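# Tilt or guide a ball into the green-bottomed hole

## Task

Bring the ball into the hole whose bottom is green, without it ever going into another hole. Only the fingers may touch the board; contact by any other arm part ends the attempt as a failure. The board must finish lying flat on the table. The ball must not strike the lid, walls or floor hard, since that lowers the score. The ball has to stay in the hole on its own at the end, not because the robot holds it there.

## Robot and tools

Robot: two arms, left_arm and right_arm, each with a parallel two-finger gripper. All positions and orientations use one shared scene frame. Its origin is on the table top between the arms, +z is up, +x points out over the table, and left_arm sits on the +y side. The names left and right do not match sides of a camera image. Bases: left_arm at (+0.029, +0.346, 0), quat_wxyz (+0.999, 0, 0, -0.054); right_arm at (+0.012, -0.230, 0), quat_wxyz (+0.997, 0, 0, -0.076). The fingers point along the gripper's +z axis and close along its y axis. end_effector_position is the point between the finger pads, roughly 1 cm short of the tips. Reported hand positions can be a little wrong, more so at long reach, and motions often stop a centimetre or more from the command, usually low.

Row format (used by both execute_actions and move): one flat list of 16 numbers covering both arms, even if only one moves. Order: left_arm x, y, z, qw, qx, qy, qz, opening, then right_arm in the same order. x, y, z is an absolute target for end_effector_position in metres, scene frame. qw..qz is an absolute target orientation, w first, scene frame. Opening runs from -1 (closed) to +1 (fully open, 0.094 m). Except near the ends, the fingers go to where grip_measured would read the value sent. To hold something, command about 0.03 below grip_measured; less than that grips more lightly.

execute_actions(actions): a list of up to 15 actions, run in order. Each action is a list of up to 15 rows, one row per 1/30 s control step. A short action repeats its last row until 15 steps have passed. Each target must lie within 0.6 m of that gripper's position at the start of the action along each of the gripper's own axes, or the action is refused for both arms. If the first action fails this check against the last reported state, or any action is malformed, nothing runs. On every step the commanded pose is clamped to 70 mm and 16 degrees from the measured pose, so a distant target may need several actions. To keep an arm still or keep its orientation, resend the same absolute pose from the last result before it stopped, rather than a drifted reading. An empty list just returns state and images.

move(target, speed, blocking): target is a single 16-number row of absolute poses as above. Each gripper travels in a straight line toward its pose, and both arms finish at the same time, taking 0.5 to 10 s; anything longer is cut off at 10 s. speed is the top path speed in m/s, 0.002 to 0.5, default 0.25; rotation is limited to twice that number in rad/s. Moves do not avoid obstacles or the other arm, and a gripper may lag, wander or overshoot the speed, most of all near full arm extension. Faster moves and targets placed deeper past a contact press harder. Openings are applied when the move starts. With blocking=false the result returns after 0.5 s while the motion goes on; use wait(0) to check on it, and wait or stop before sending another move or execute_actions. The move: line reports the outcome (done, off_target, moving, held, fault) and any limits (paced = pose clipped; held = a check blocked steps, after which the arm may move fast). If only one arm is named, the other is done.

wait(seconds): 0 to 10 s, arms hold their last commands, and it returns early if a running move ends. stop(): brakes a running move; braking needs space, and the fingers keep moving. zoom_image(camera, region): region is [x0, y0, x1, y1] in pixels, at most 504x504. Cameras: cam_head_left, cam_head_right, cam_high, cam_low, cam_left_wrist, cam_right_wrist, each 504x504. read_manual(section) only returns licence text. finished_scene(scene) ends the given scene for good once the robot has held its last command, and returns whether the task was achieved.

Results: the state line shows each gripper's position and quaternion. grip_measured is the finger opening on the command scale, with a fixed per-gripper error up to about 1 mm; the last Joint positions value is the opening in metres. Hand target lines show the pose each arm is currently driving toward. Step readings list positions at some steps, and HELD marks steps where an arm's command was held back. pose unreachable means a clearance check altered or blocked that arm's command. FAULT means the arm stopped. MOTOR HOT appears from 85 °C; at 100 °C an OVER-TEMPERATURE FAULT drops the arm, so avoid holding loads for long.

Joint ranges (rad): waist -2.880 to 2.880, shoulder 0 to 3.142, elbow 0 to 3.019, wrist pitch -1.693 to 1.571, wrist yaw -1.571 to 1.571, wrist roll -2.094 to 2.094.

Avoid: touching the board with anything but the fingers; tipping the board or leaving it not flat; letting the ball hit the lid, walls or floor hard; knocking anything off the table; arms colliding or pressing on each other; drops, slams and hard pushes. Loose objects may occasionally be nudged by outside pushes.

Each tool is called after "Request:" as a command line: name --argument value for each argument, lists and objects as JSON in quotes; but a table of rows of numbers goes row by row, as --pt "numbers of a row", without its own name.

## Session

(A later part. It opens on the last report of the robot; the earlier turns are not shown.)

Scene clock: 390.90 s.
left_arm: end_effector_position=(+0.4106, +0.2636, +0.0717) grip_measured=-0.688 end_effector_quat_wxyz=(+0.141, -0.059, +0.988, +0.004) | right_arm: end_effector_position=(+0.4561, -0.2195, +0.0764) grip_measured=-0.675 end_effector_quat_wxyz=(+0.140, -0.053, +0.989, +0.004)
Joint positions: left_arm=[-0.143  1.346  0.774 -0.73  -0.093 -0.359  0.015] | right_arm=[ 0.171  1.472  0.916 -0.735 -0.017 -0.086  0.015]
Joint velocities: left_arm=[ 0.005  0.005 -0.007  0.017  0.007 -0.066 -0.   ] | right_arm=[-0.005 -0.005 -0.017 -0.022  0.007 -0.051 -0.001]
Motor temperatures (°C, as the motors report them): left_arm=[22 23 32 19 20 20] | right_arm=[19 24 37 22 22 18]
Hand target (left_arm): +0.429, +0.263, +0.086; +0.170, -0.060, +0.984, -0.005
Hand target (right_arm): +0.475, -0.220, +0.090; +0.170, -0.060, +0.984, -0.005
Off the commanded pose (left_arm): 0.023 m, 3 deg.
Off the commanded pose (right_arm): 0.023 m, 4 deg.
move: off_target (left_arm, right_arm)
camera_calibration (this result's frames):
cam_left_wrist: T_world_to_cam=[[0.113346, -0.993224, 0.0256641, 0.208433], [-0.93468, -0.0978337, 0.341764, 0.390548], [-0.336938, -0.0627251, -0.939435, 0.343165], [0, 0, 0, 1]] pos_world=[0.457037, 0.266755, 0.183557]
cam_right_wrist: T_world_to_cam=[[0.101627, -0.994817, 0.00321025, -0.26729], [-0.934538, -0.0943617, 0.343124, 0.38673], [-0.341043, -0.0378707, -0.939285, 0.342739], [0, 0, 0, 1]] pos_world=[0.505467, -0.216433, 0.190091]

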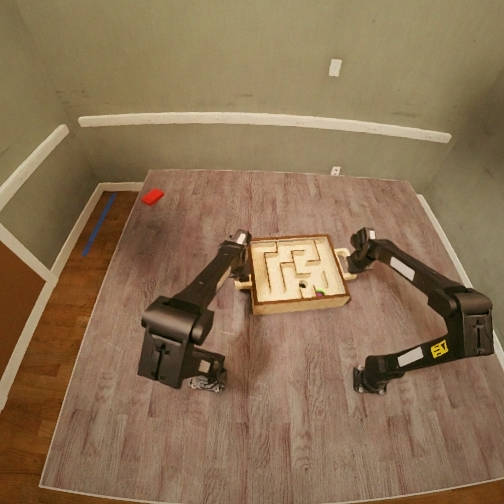

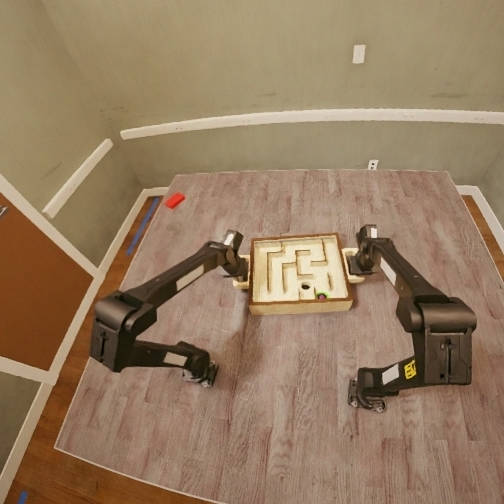

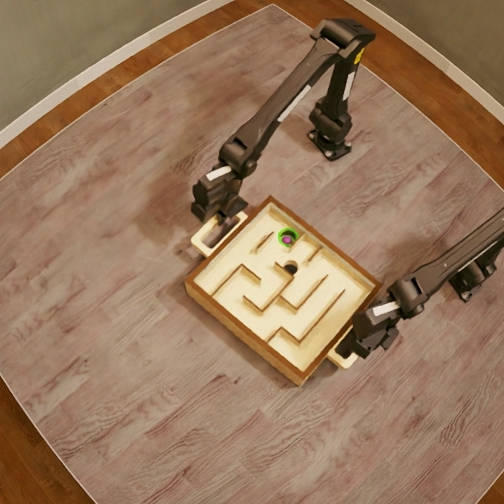

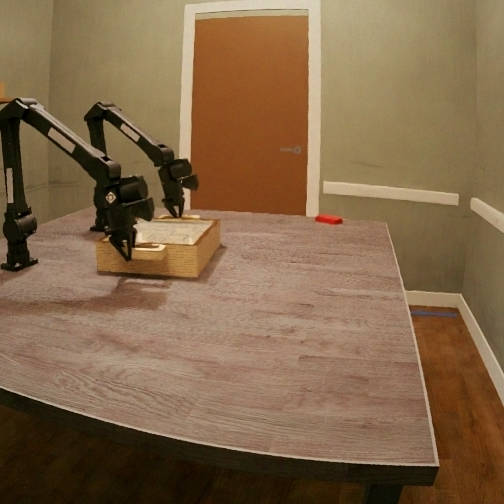

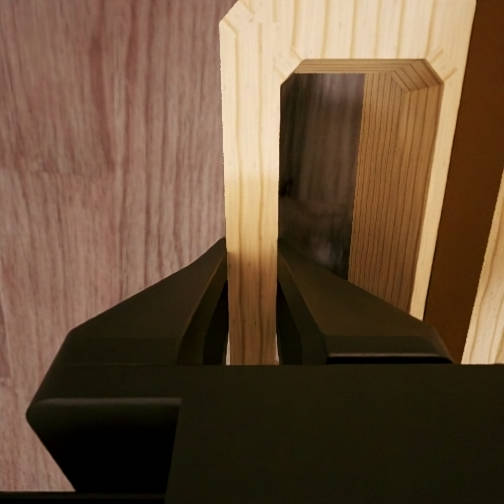

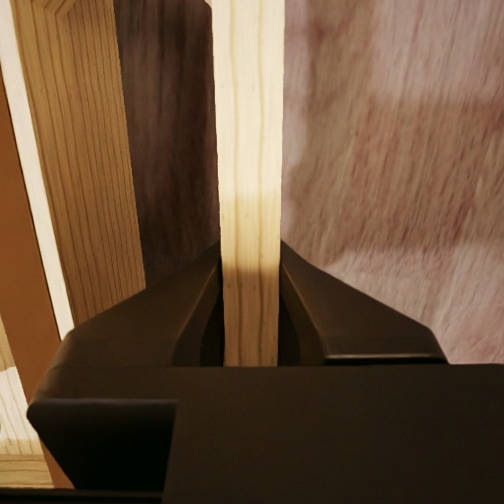

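Nearly down; lower slightly more, then release.

Request:
move --target '[0.425,0.263,0.076,0.16,-0.06,0.985,-0.005,-0.75,0.47,-0.22,0.08,0.16,-0.06,0.985,-0.005,-0.75]' --speed 0.02

Request:
move --target '[0.411,0.263,0.072,0.145,-0.06,0.987,0.0,-0.2,0.456,-0.22,0.076,0.145,-0.06,0.987,0.0,-0.2]' --speed 0.05

Request:
move --target '[0.411,0.263,0.15,0.145,-0.06,0.987,0.0,-0.2,0.456,-0.22,0.15,0.145,-0.06,0.987,0.0,-0.2]' --speed 0.15

Scene clock: 397.63 s.
left_arm: end_effector_position=(+0.4101, +0.2638, +0.0711) grip_measured=-0.688 end_effector_quat_wxyz=(+0.141, -0.059, +0.988, +0.004) | right_arm: end_effector_position=(+0.4552, -0.2194, +0.0755) grip_measured=-0.675 end_effector_quat_wxyz=(+0.139, -0.053, +0.989, +0.004)
Joint positions: left_arm=[-0.143  1.346  0.772 -0.729 -0.093 -0.359  0.015] | right_arm=[ 0.171  1.472  0.914 -0.735 -0.017 -0.086  0.015]
Joint velocities: left_arm=[-0.015 -0.005 -0.002 -0.012  0.051  0.007 -0.   ] | right_arm=[-0.015 -0.015 -0.012  0.012 -0.095  0.022  0.   ]
Motor temperatures (°C, as the motors report them): left_arm=[22 23 31 19 19 20] | right_arm=[19 24 36 22 22 18]
Hand target (left_arm): +0.425, +0.263, +0.076; +0.160, -0.060, +0.985, -0.005
Hand target (right_arm): +0.470, -0.220, +0.081; +0.160, -0.060, +0.985, -0.005
Off the commanded pose (left_arm): 0.016 m, 2 deg.
Off the commanded pose (right_arm): 0.015 m, 3 deg.
move: off_target (left_arm, right_arm)
camera_calibration (this result's frames):
cam_left_wrist: T_world_to_cam=[[0.11356, -0.993224, 0.0247047, 0.208758], [-0.93447, -0.0983313, 0.342195, 0.390318], [-0.337447, -0.0619457, -0.939304, 0.342388], [0, 0, 0, 1]] pos_world=[0.456571, 0.266934, 0.182884]
cam_right_wrist: T_world_to_cam=[[0.101007, -0.994883, 0.00247742, -0.266824], [-0.933933, -0.0939605, 0.344877, 0.385859], [-0.34288, -0.0371489, -0.938644, 0.342558], [0, 0, 0, 1]] pos_world=[0.504774, -0.216477, 0.189127]

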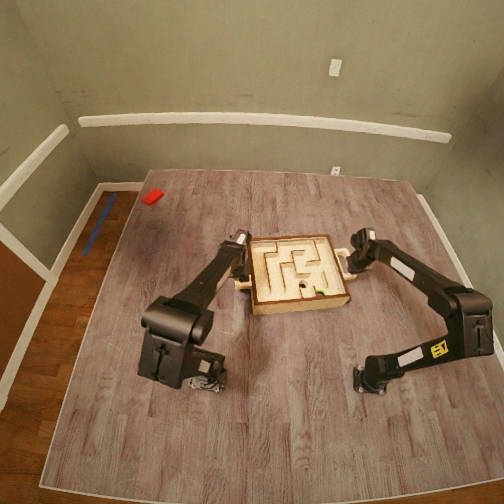

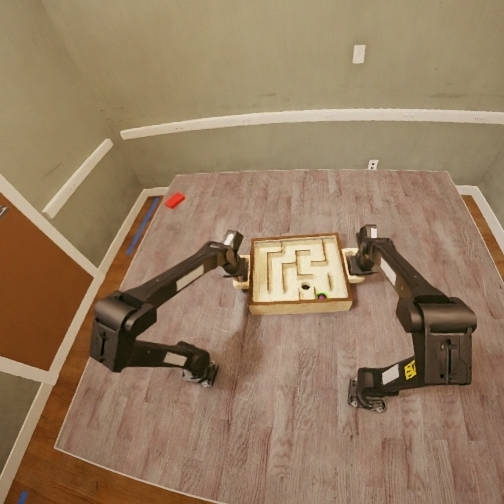

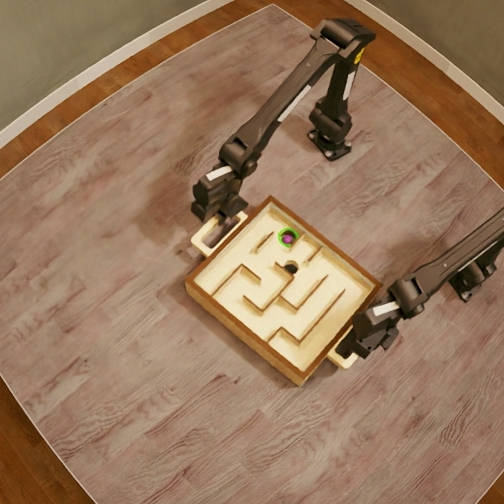

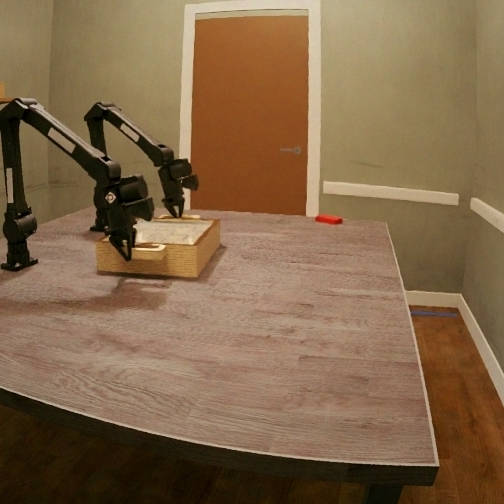

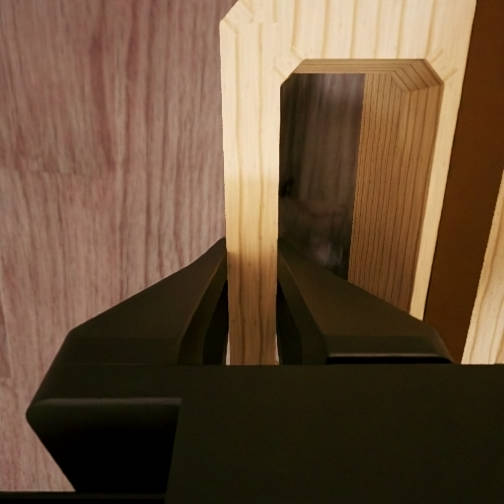

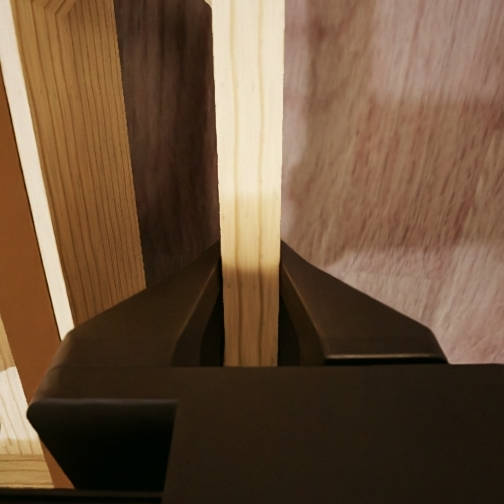

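Scene clock: 398.33 s.
left_arm: end_effector_position=(+0.4099, +0.2635, +0.0709) grip_measured=-0.203 end_effector_quat_wxyz=(+0.141, -0.059, +0.988, +0.003) | right_arm: end_effector_position=(+0.4551, -0.2200, +0.0753) grip_measured=-0.202 end_effector_quat_wxyz=(+0.139, -0.054, +0.989, +0.002)
Joint positions: left_arm=[-0.143  1.346  0.772 -0.729 -0.091 -0.359  0.037] | right_arm=[ 0.171  1.472  0.914 -0.735 -0.014 -0.088  0.037]
Joint velocities: left_arm=[-0.005  0.005  0.002 -0.007 -0.007  0.037  0.001] | right_arm=[-0.015 -0.005 -0.022  0.022 -0.081 -0.037 -0.001]
Motor temperatures (°C, as the motors report them): left_arm=[22 23 31 19 19 20] | right_arm=[19 24 36 22 22 18]
Hand target (left_arm): +0.411, +0.263, +0.072; +0.145, -0.060, +0.988, -0.000
Hand target (right_arm): +0.456, -0.220, +0.076; +0.145, -0.060, +0.988, +0.000
Off the commanded pose (left_arm): 0.002 m, 1 deg.
Off the commanded pose (right_arm): 0.001 m, 1 deg.
move: done
camera_calibration (this result's frames):
cam_left_wrist: T_world_to_cam=[[0.112983, -0.99324, 0.0266298, 0.208559], [-0.934214, -0.0970653, 0.343253, 0.389597], [-0.338348, -0.0636596, -0.938865, 0.3429], [0, 0, 0, 1]] pos_world=[0.456423, 0.266794, 0.182653]
cam_right_wrist: T_world_to_cam=[[0.102365, -0.994729, 0.00599924, -0.268182], [-0.933709, -0.094002, 0.345472, 0.385563], [-0.343087, -0.0409657, -0.93841, 0.341574], [0, 0, 0, 1]] pos_world=[0.504646, -0.216532, 0.188945]

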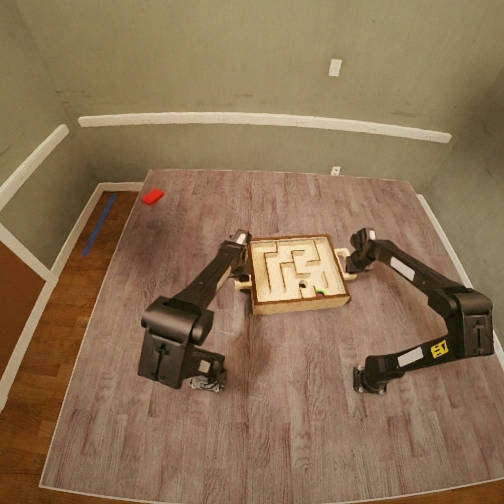

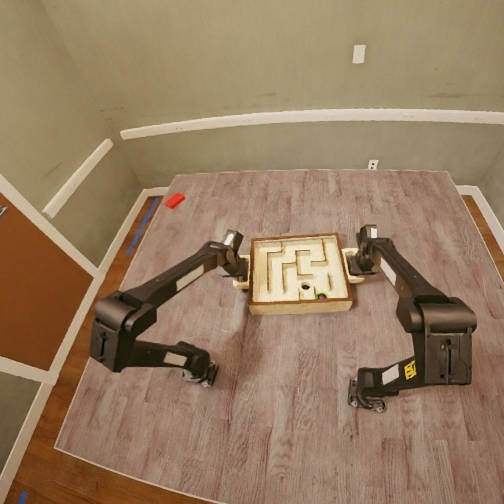

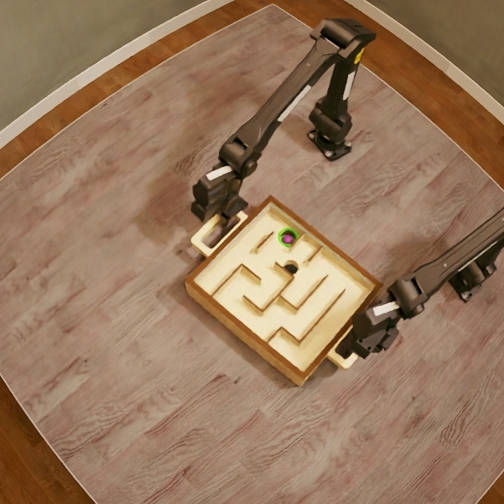

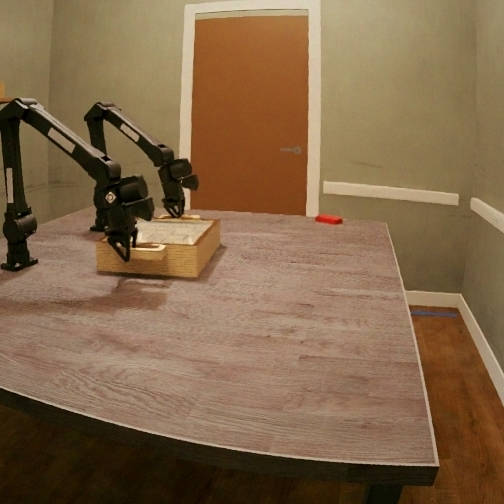

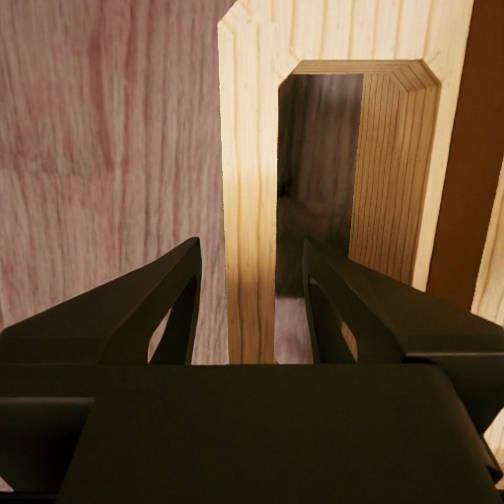

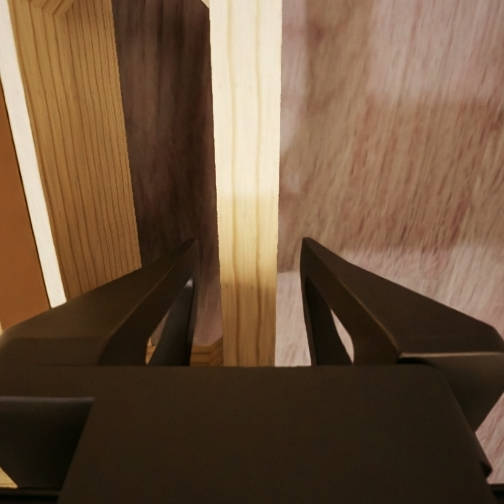

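Scene clock: 399.27 s.
left_arm: end_effector_position=(+0.4017, +0.2656, +0.1330) grip_measured=-0.203 end_effector_quat_wxyz=(+0.134, -0.059, +0.989, +0.005) | right_arm: end_effector_position=(+0.4436, -0.2203, +0.1327) grip_measured=-0.202 end_effector_quat_wxyz=(+0.131, -0.054, +0.990, +0.002)
Joint positions: left_arm=[-0.143  1.243  0.866 -0.941 -0.091 -0.359  0.037] | right_arm=[ 0.171  1.375  0.986 -0.919 -0.014 -0.088  0.037]
Joint velocities: left_arm=[ 0.015 -0.005 -0.027  0.007  0.007  0.007 -0.001] | right_arm=[ 0.015  0.005  0.022  0.002  0.007  0.081 -0.   ]
Motor temperatures (°C, as the motors report them): left_arm=[22 23 31 19 19 20] | right_arm=[19 24 36 22 22 18]
Hand target (left_arm): +0.412, +0.263, +0.149; +0.145, -0.060, +0.988, +0.000
Hand target (right_arm): +0.454, -0.220, +0.150; +0.145, -0.060, +0.988, -0.000
Off the commanded pose (left_arm): 0.020 m, 1 deg.
Off the commanded pose (right_arm): 0.021 m, 2 deg.
move: off_target (left_arm, right_arm)
camera_calibration (this result's frames):
cam_left_wrist: T_world_to_cam=[[0.113328, -0.993329, 0.021322, 0.210507], [-0.929174, -0.0983603, 0.356317, 0.357403], [-0.351843, -0.0601925, -0.934122, 0.402489], [0, 0, 0, 1]] pos_world=[0.449846, 0.268484, 0.244137]
cam_right_wrist: T_world_to_cam=[[0.102717, -0.994697, 0.00516189, -0.267675], [-0.928173, -0.0939783, 0.360089, 0.350636], [-0.357694, -0.0417782, -0.932904, 0.397017], [0, 0, 0, 1]] pos_world=[0.494956, -0.216716, 0.2455]

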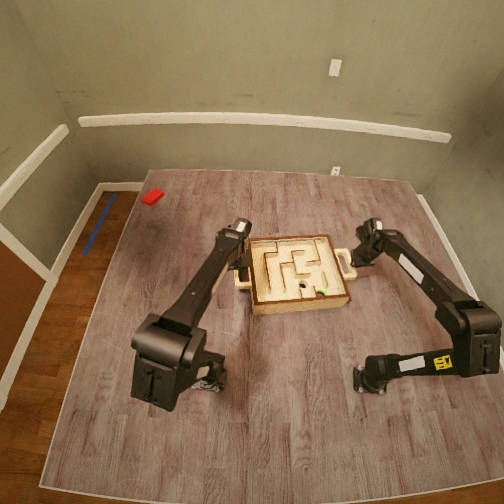

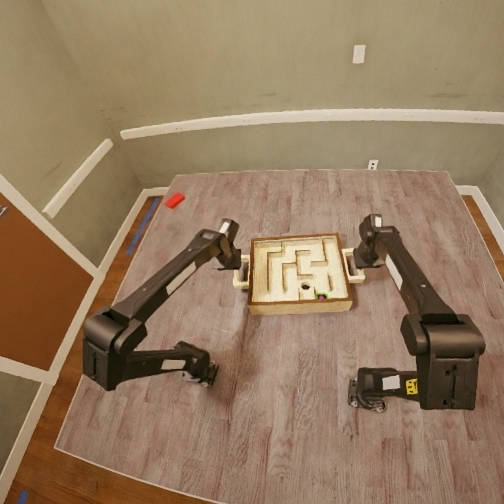

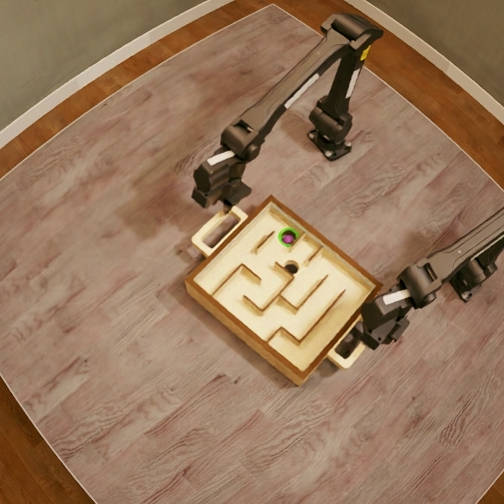

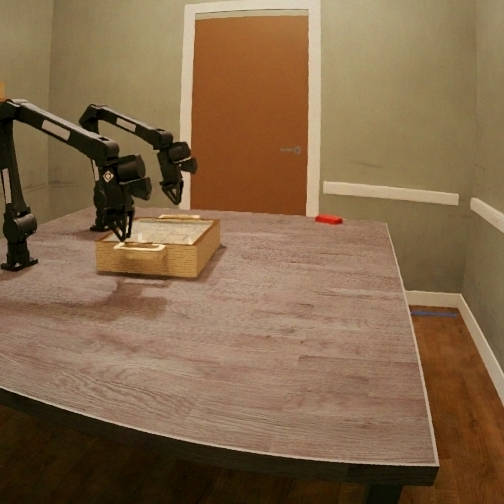

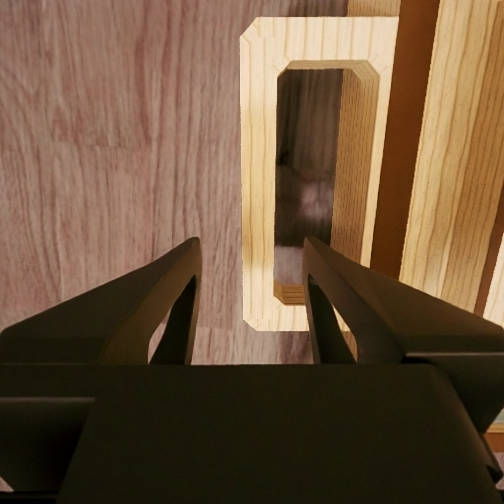

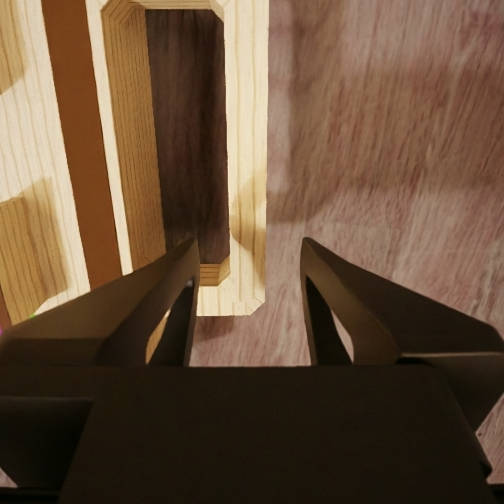

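Request:
finished_scene --scene 2

The scene is finished: the task was done.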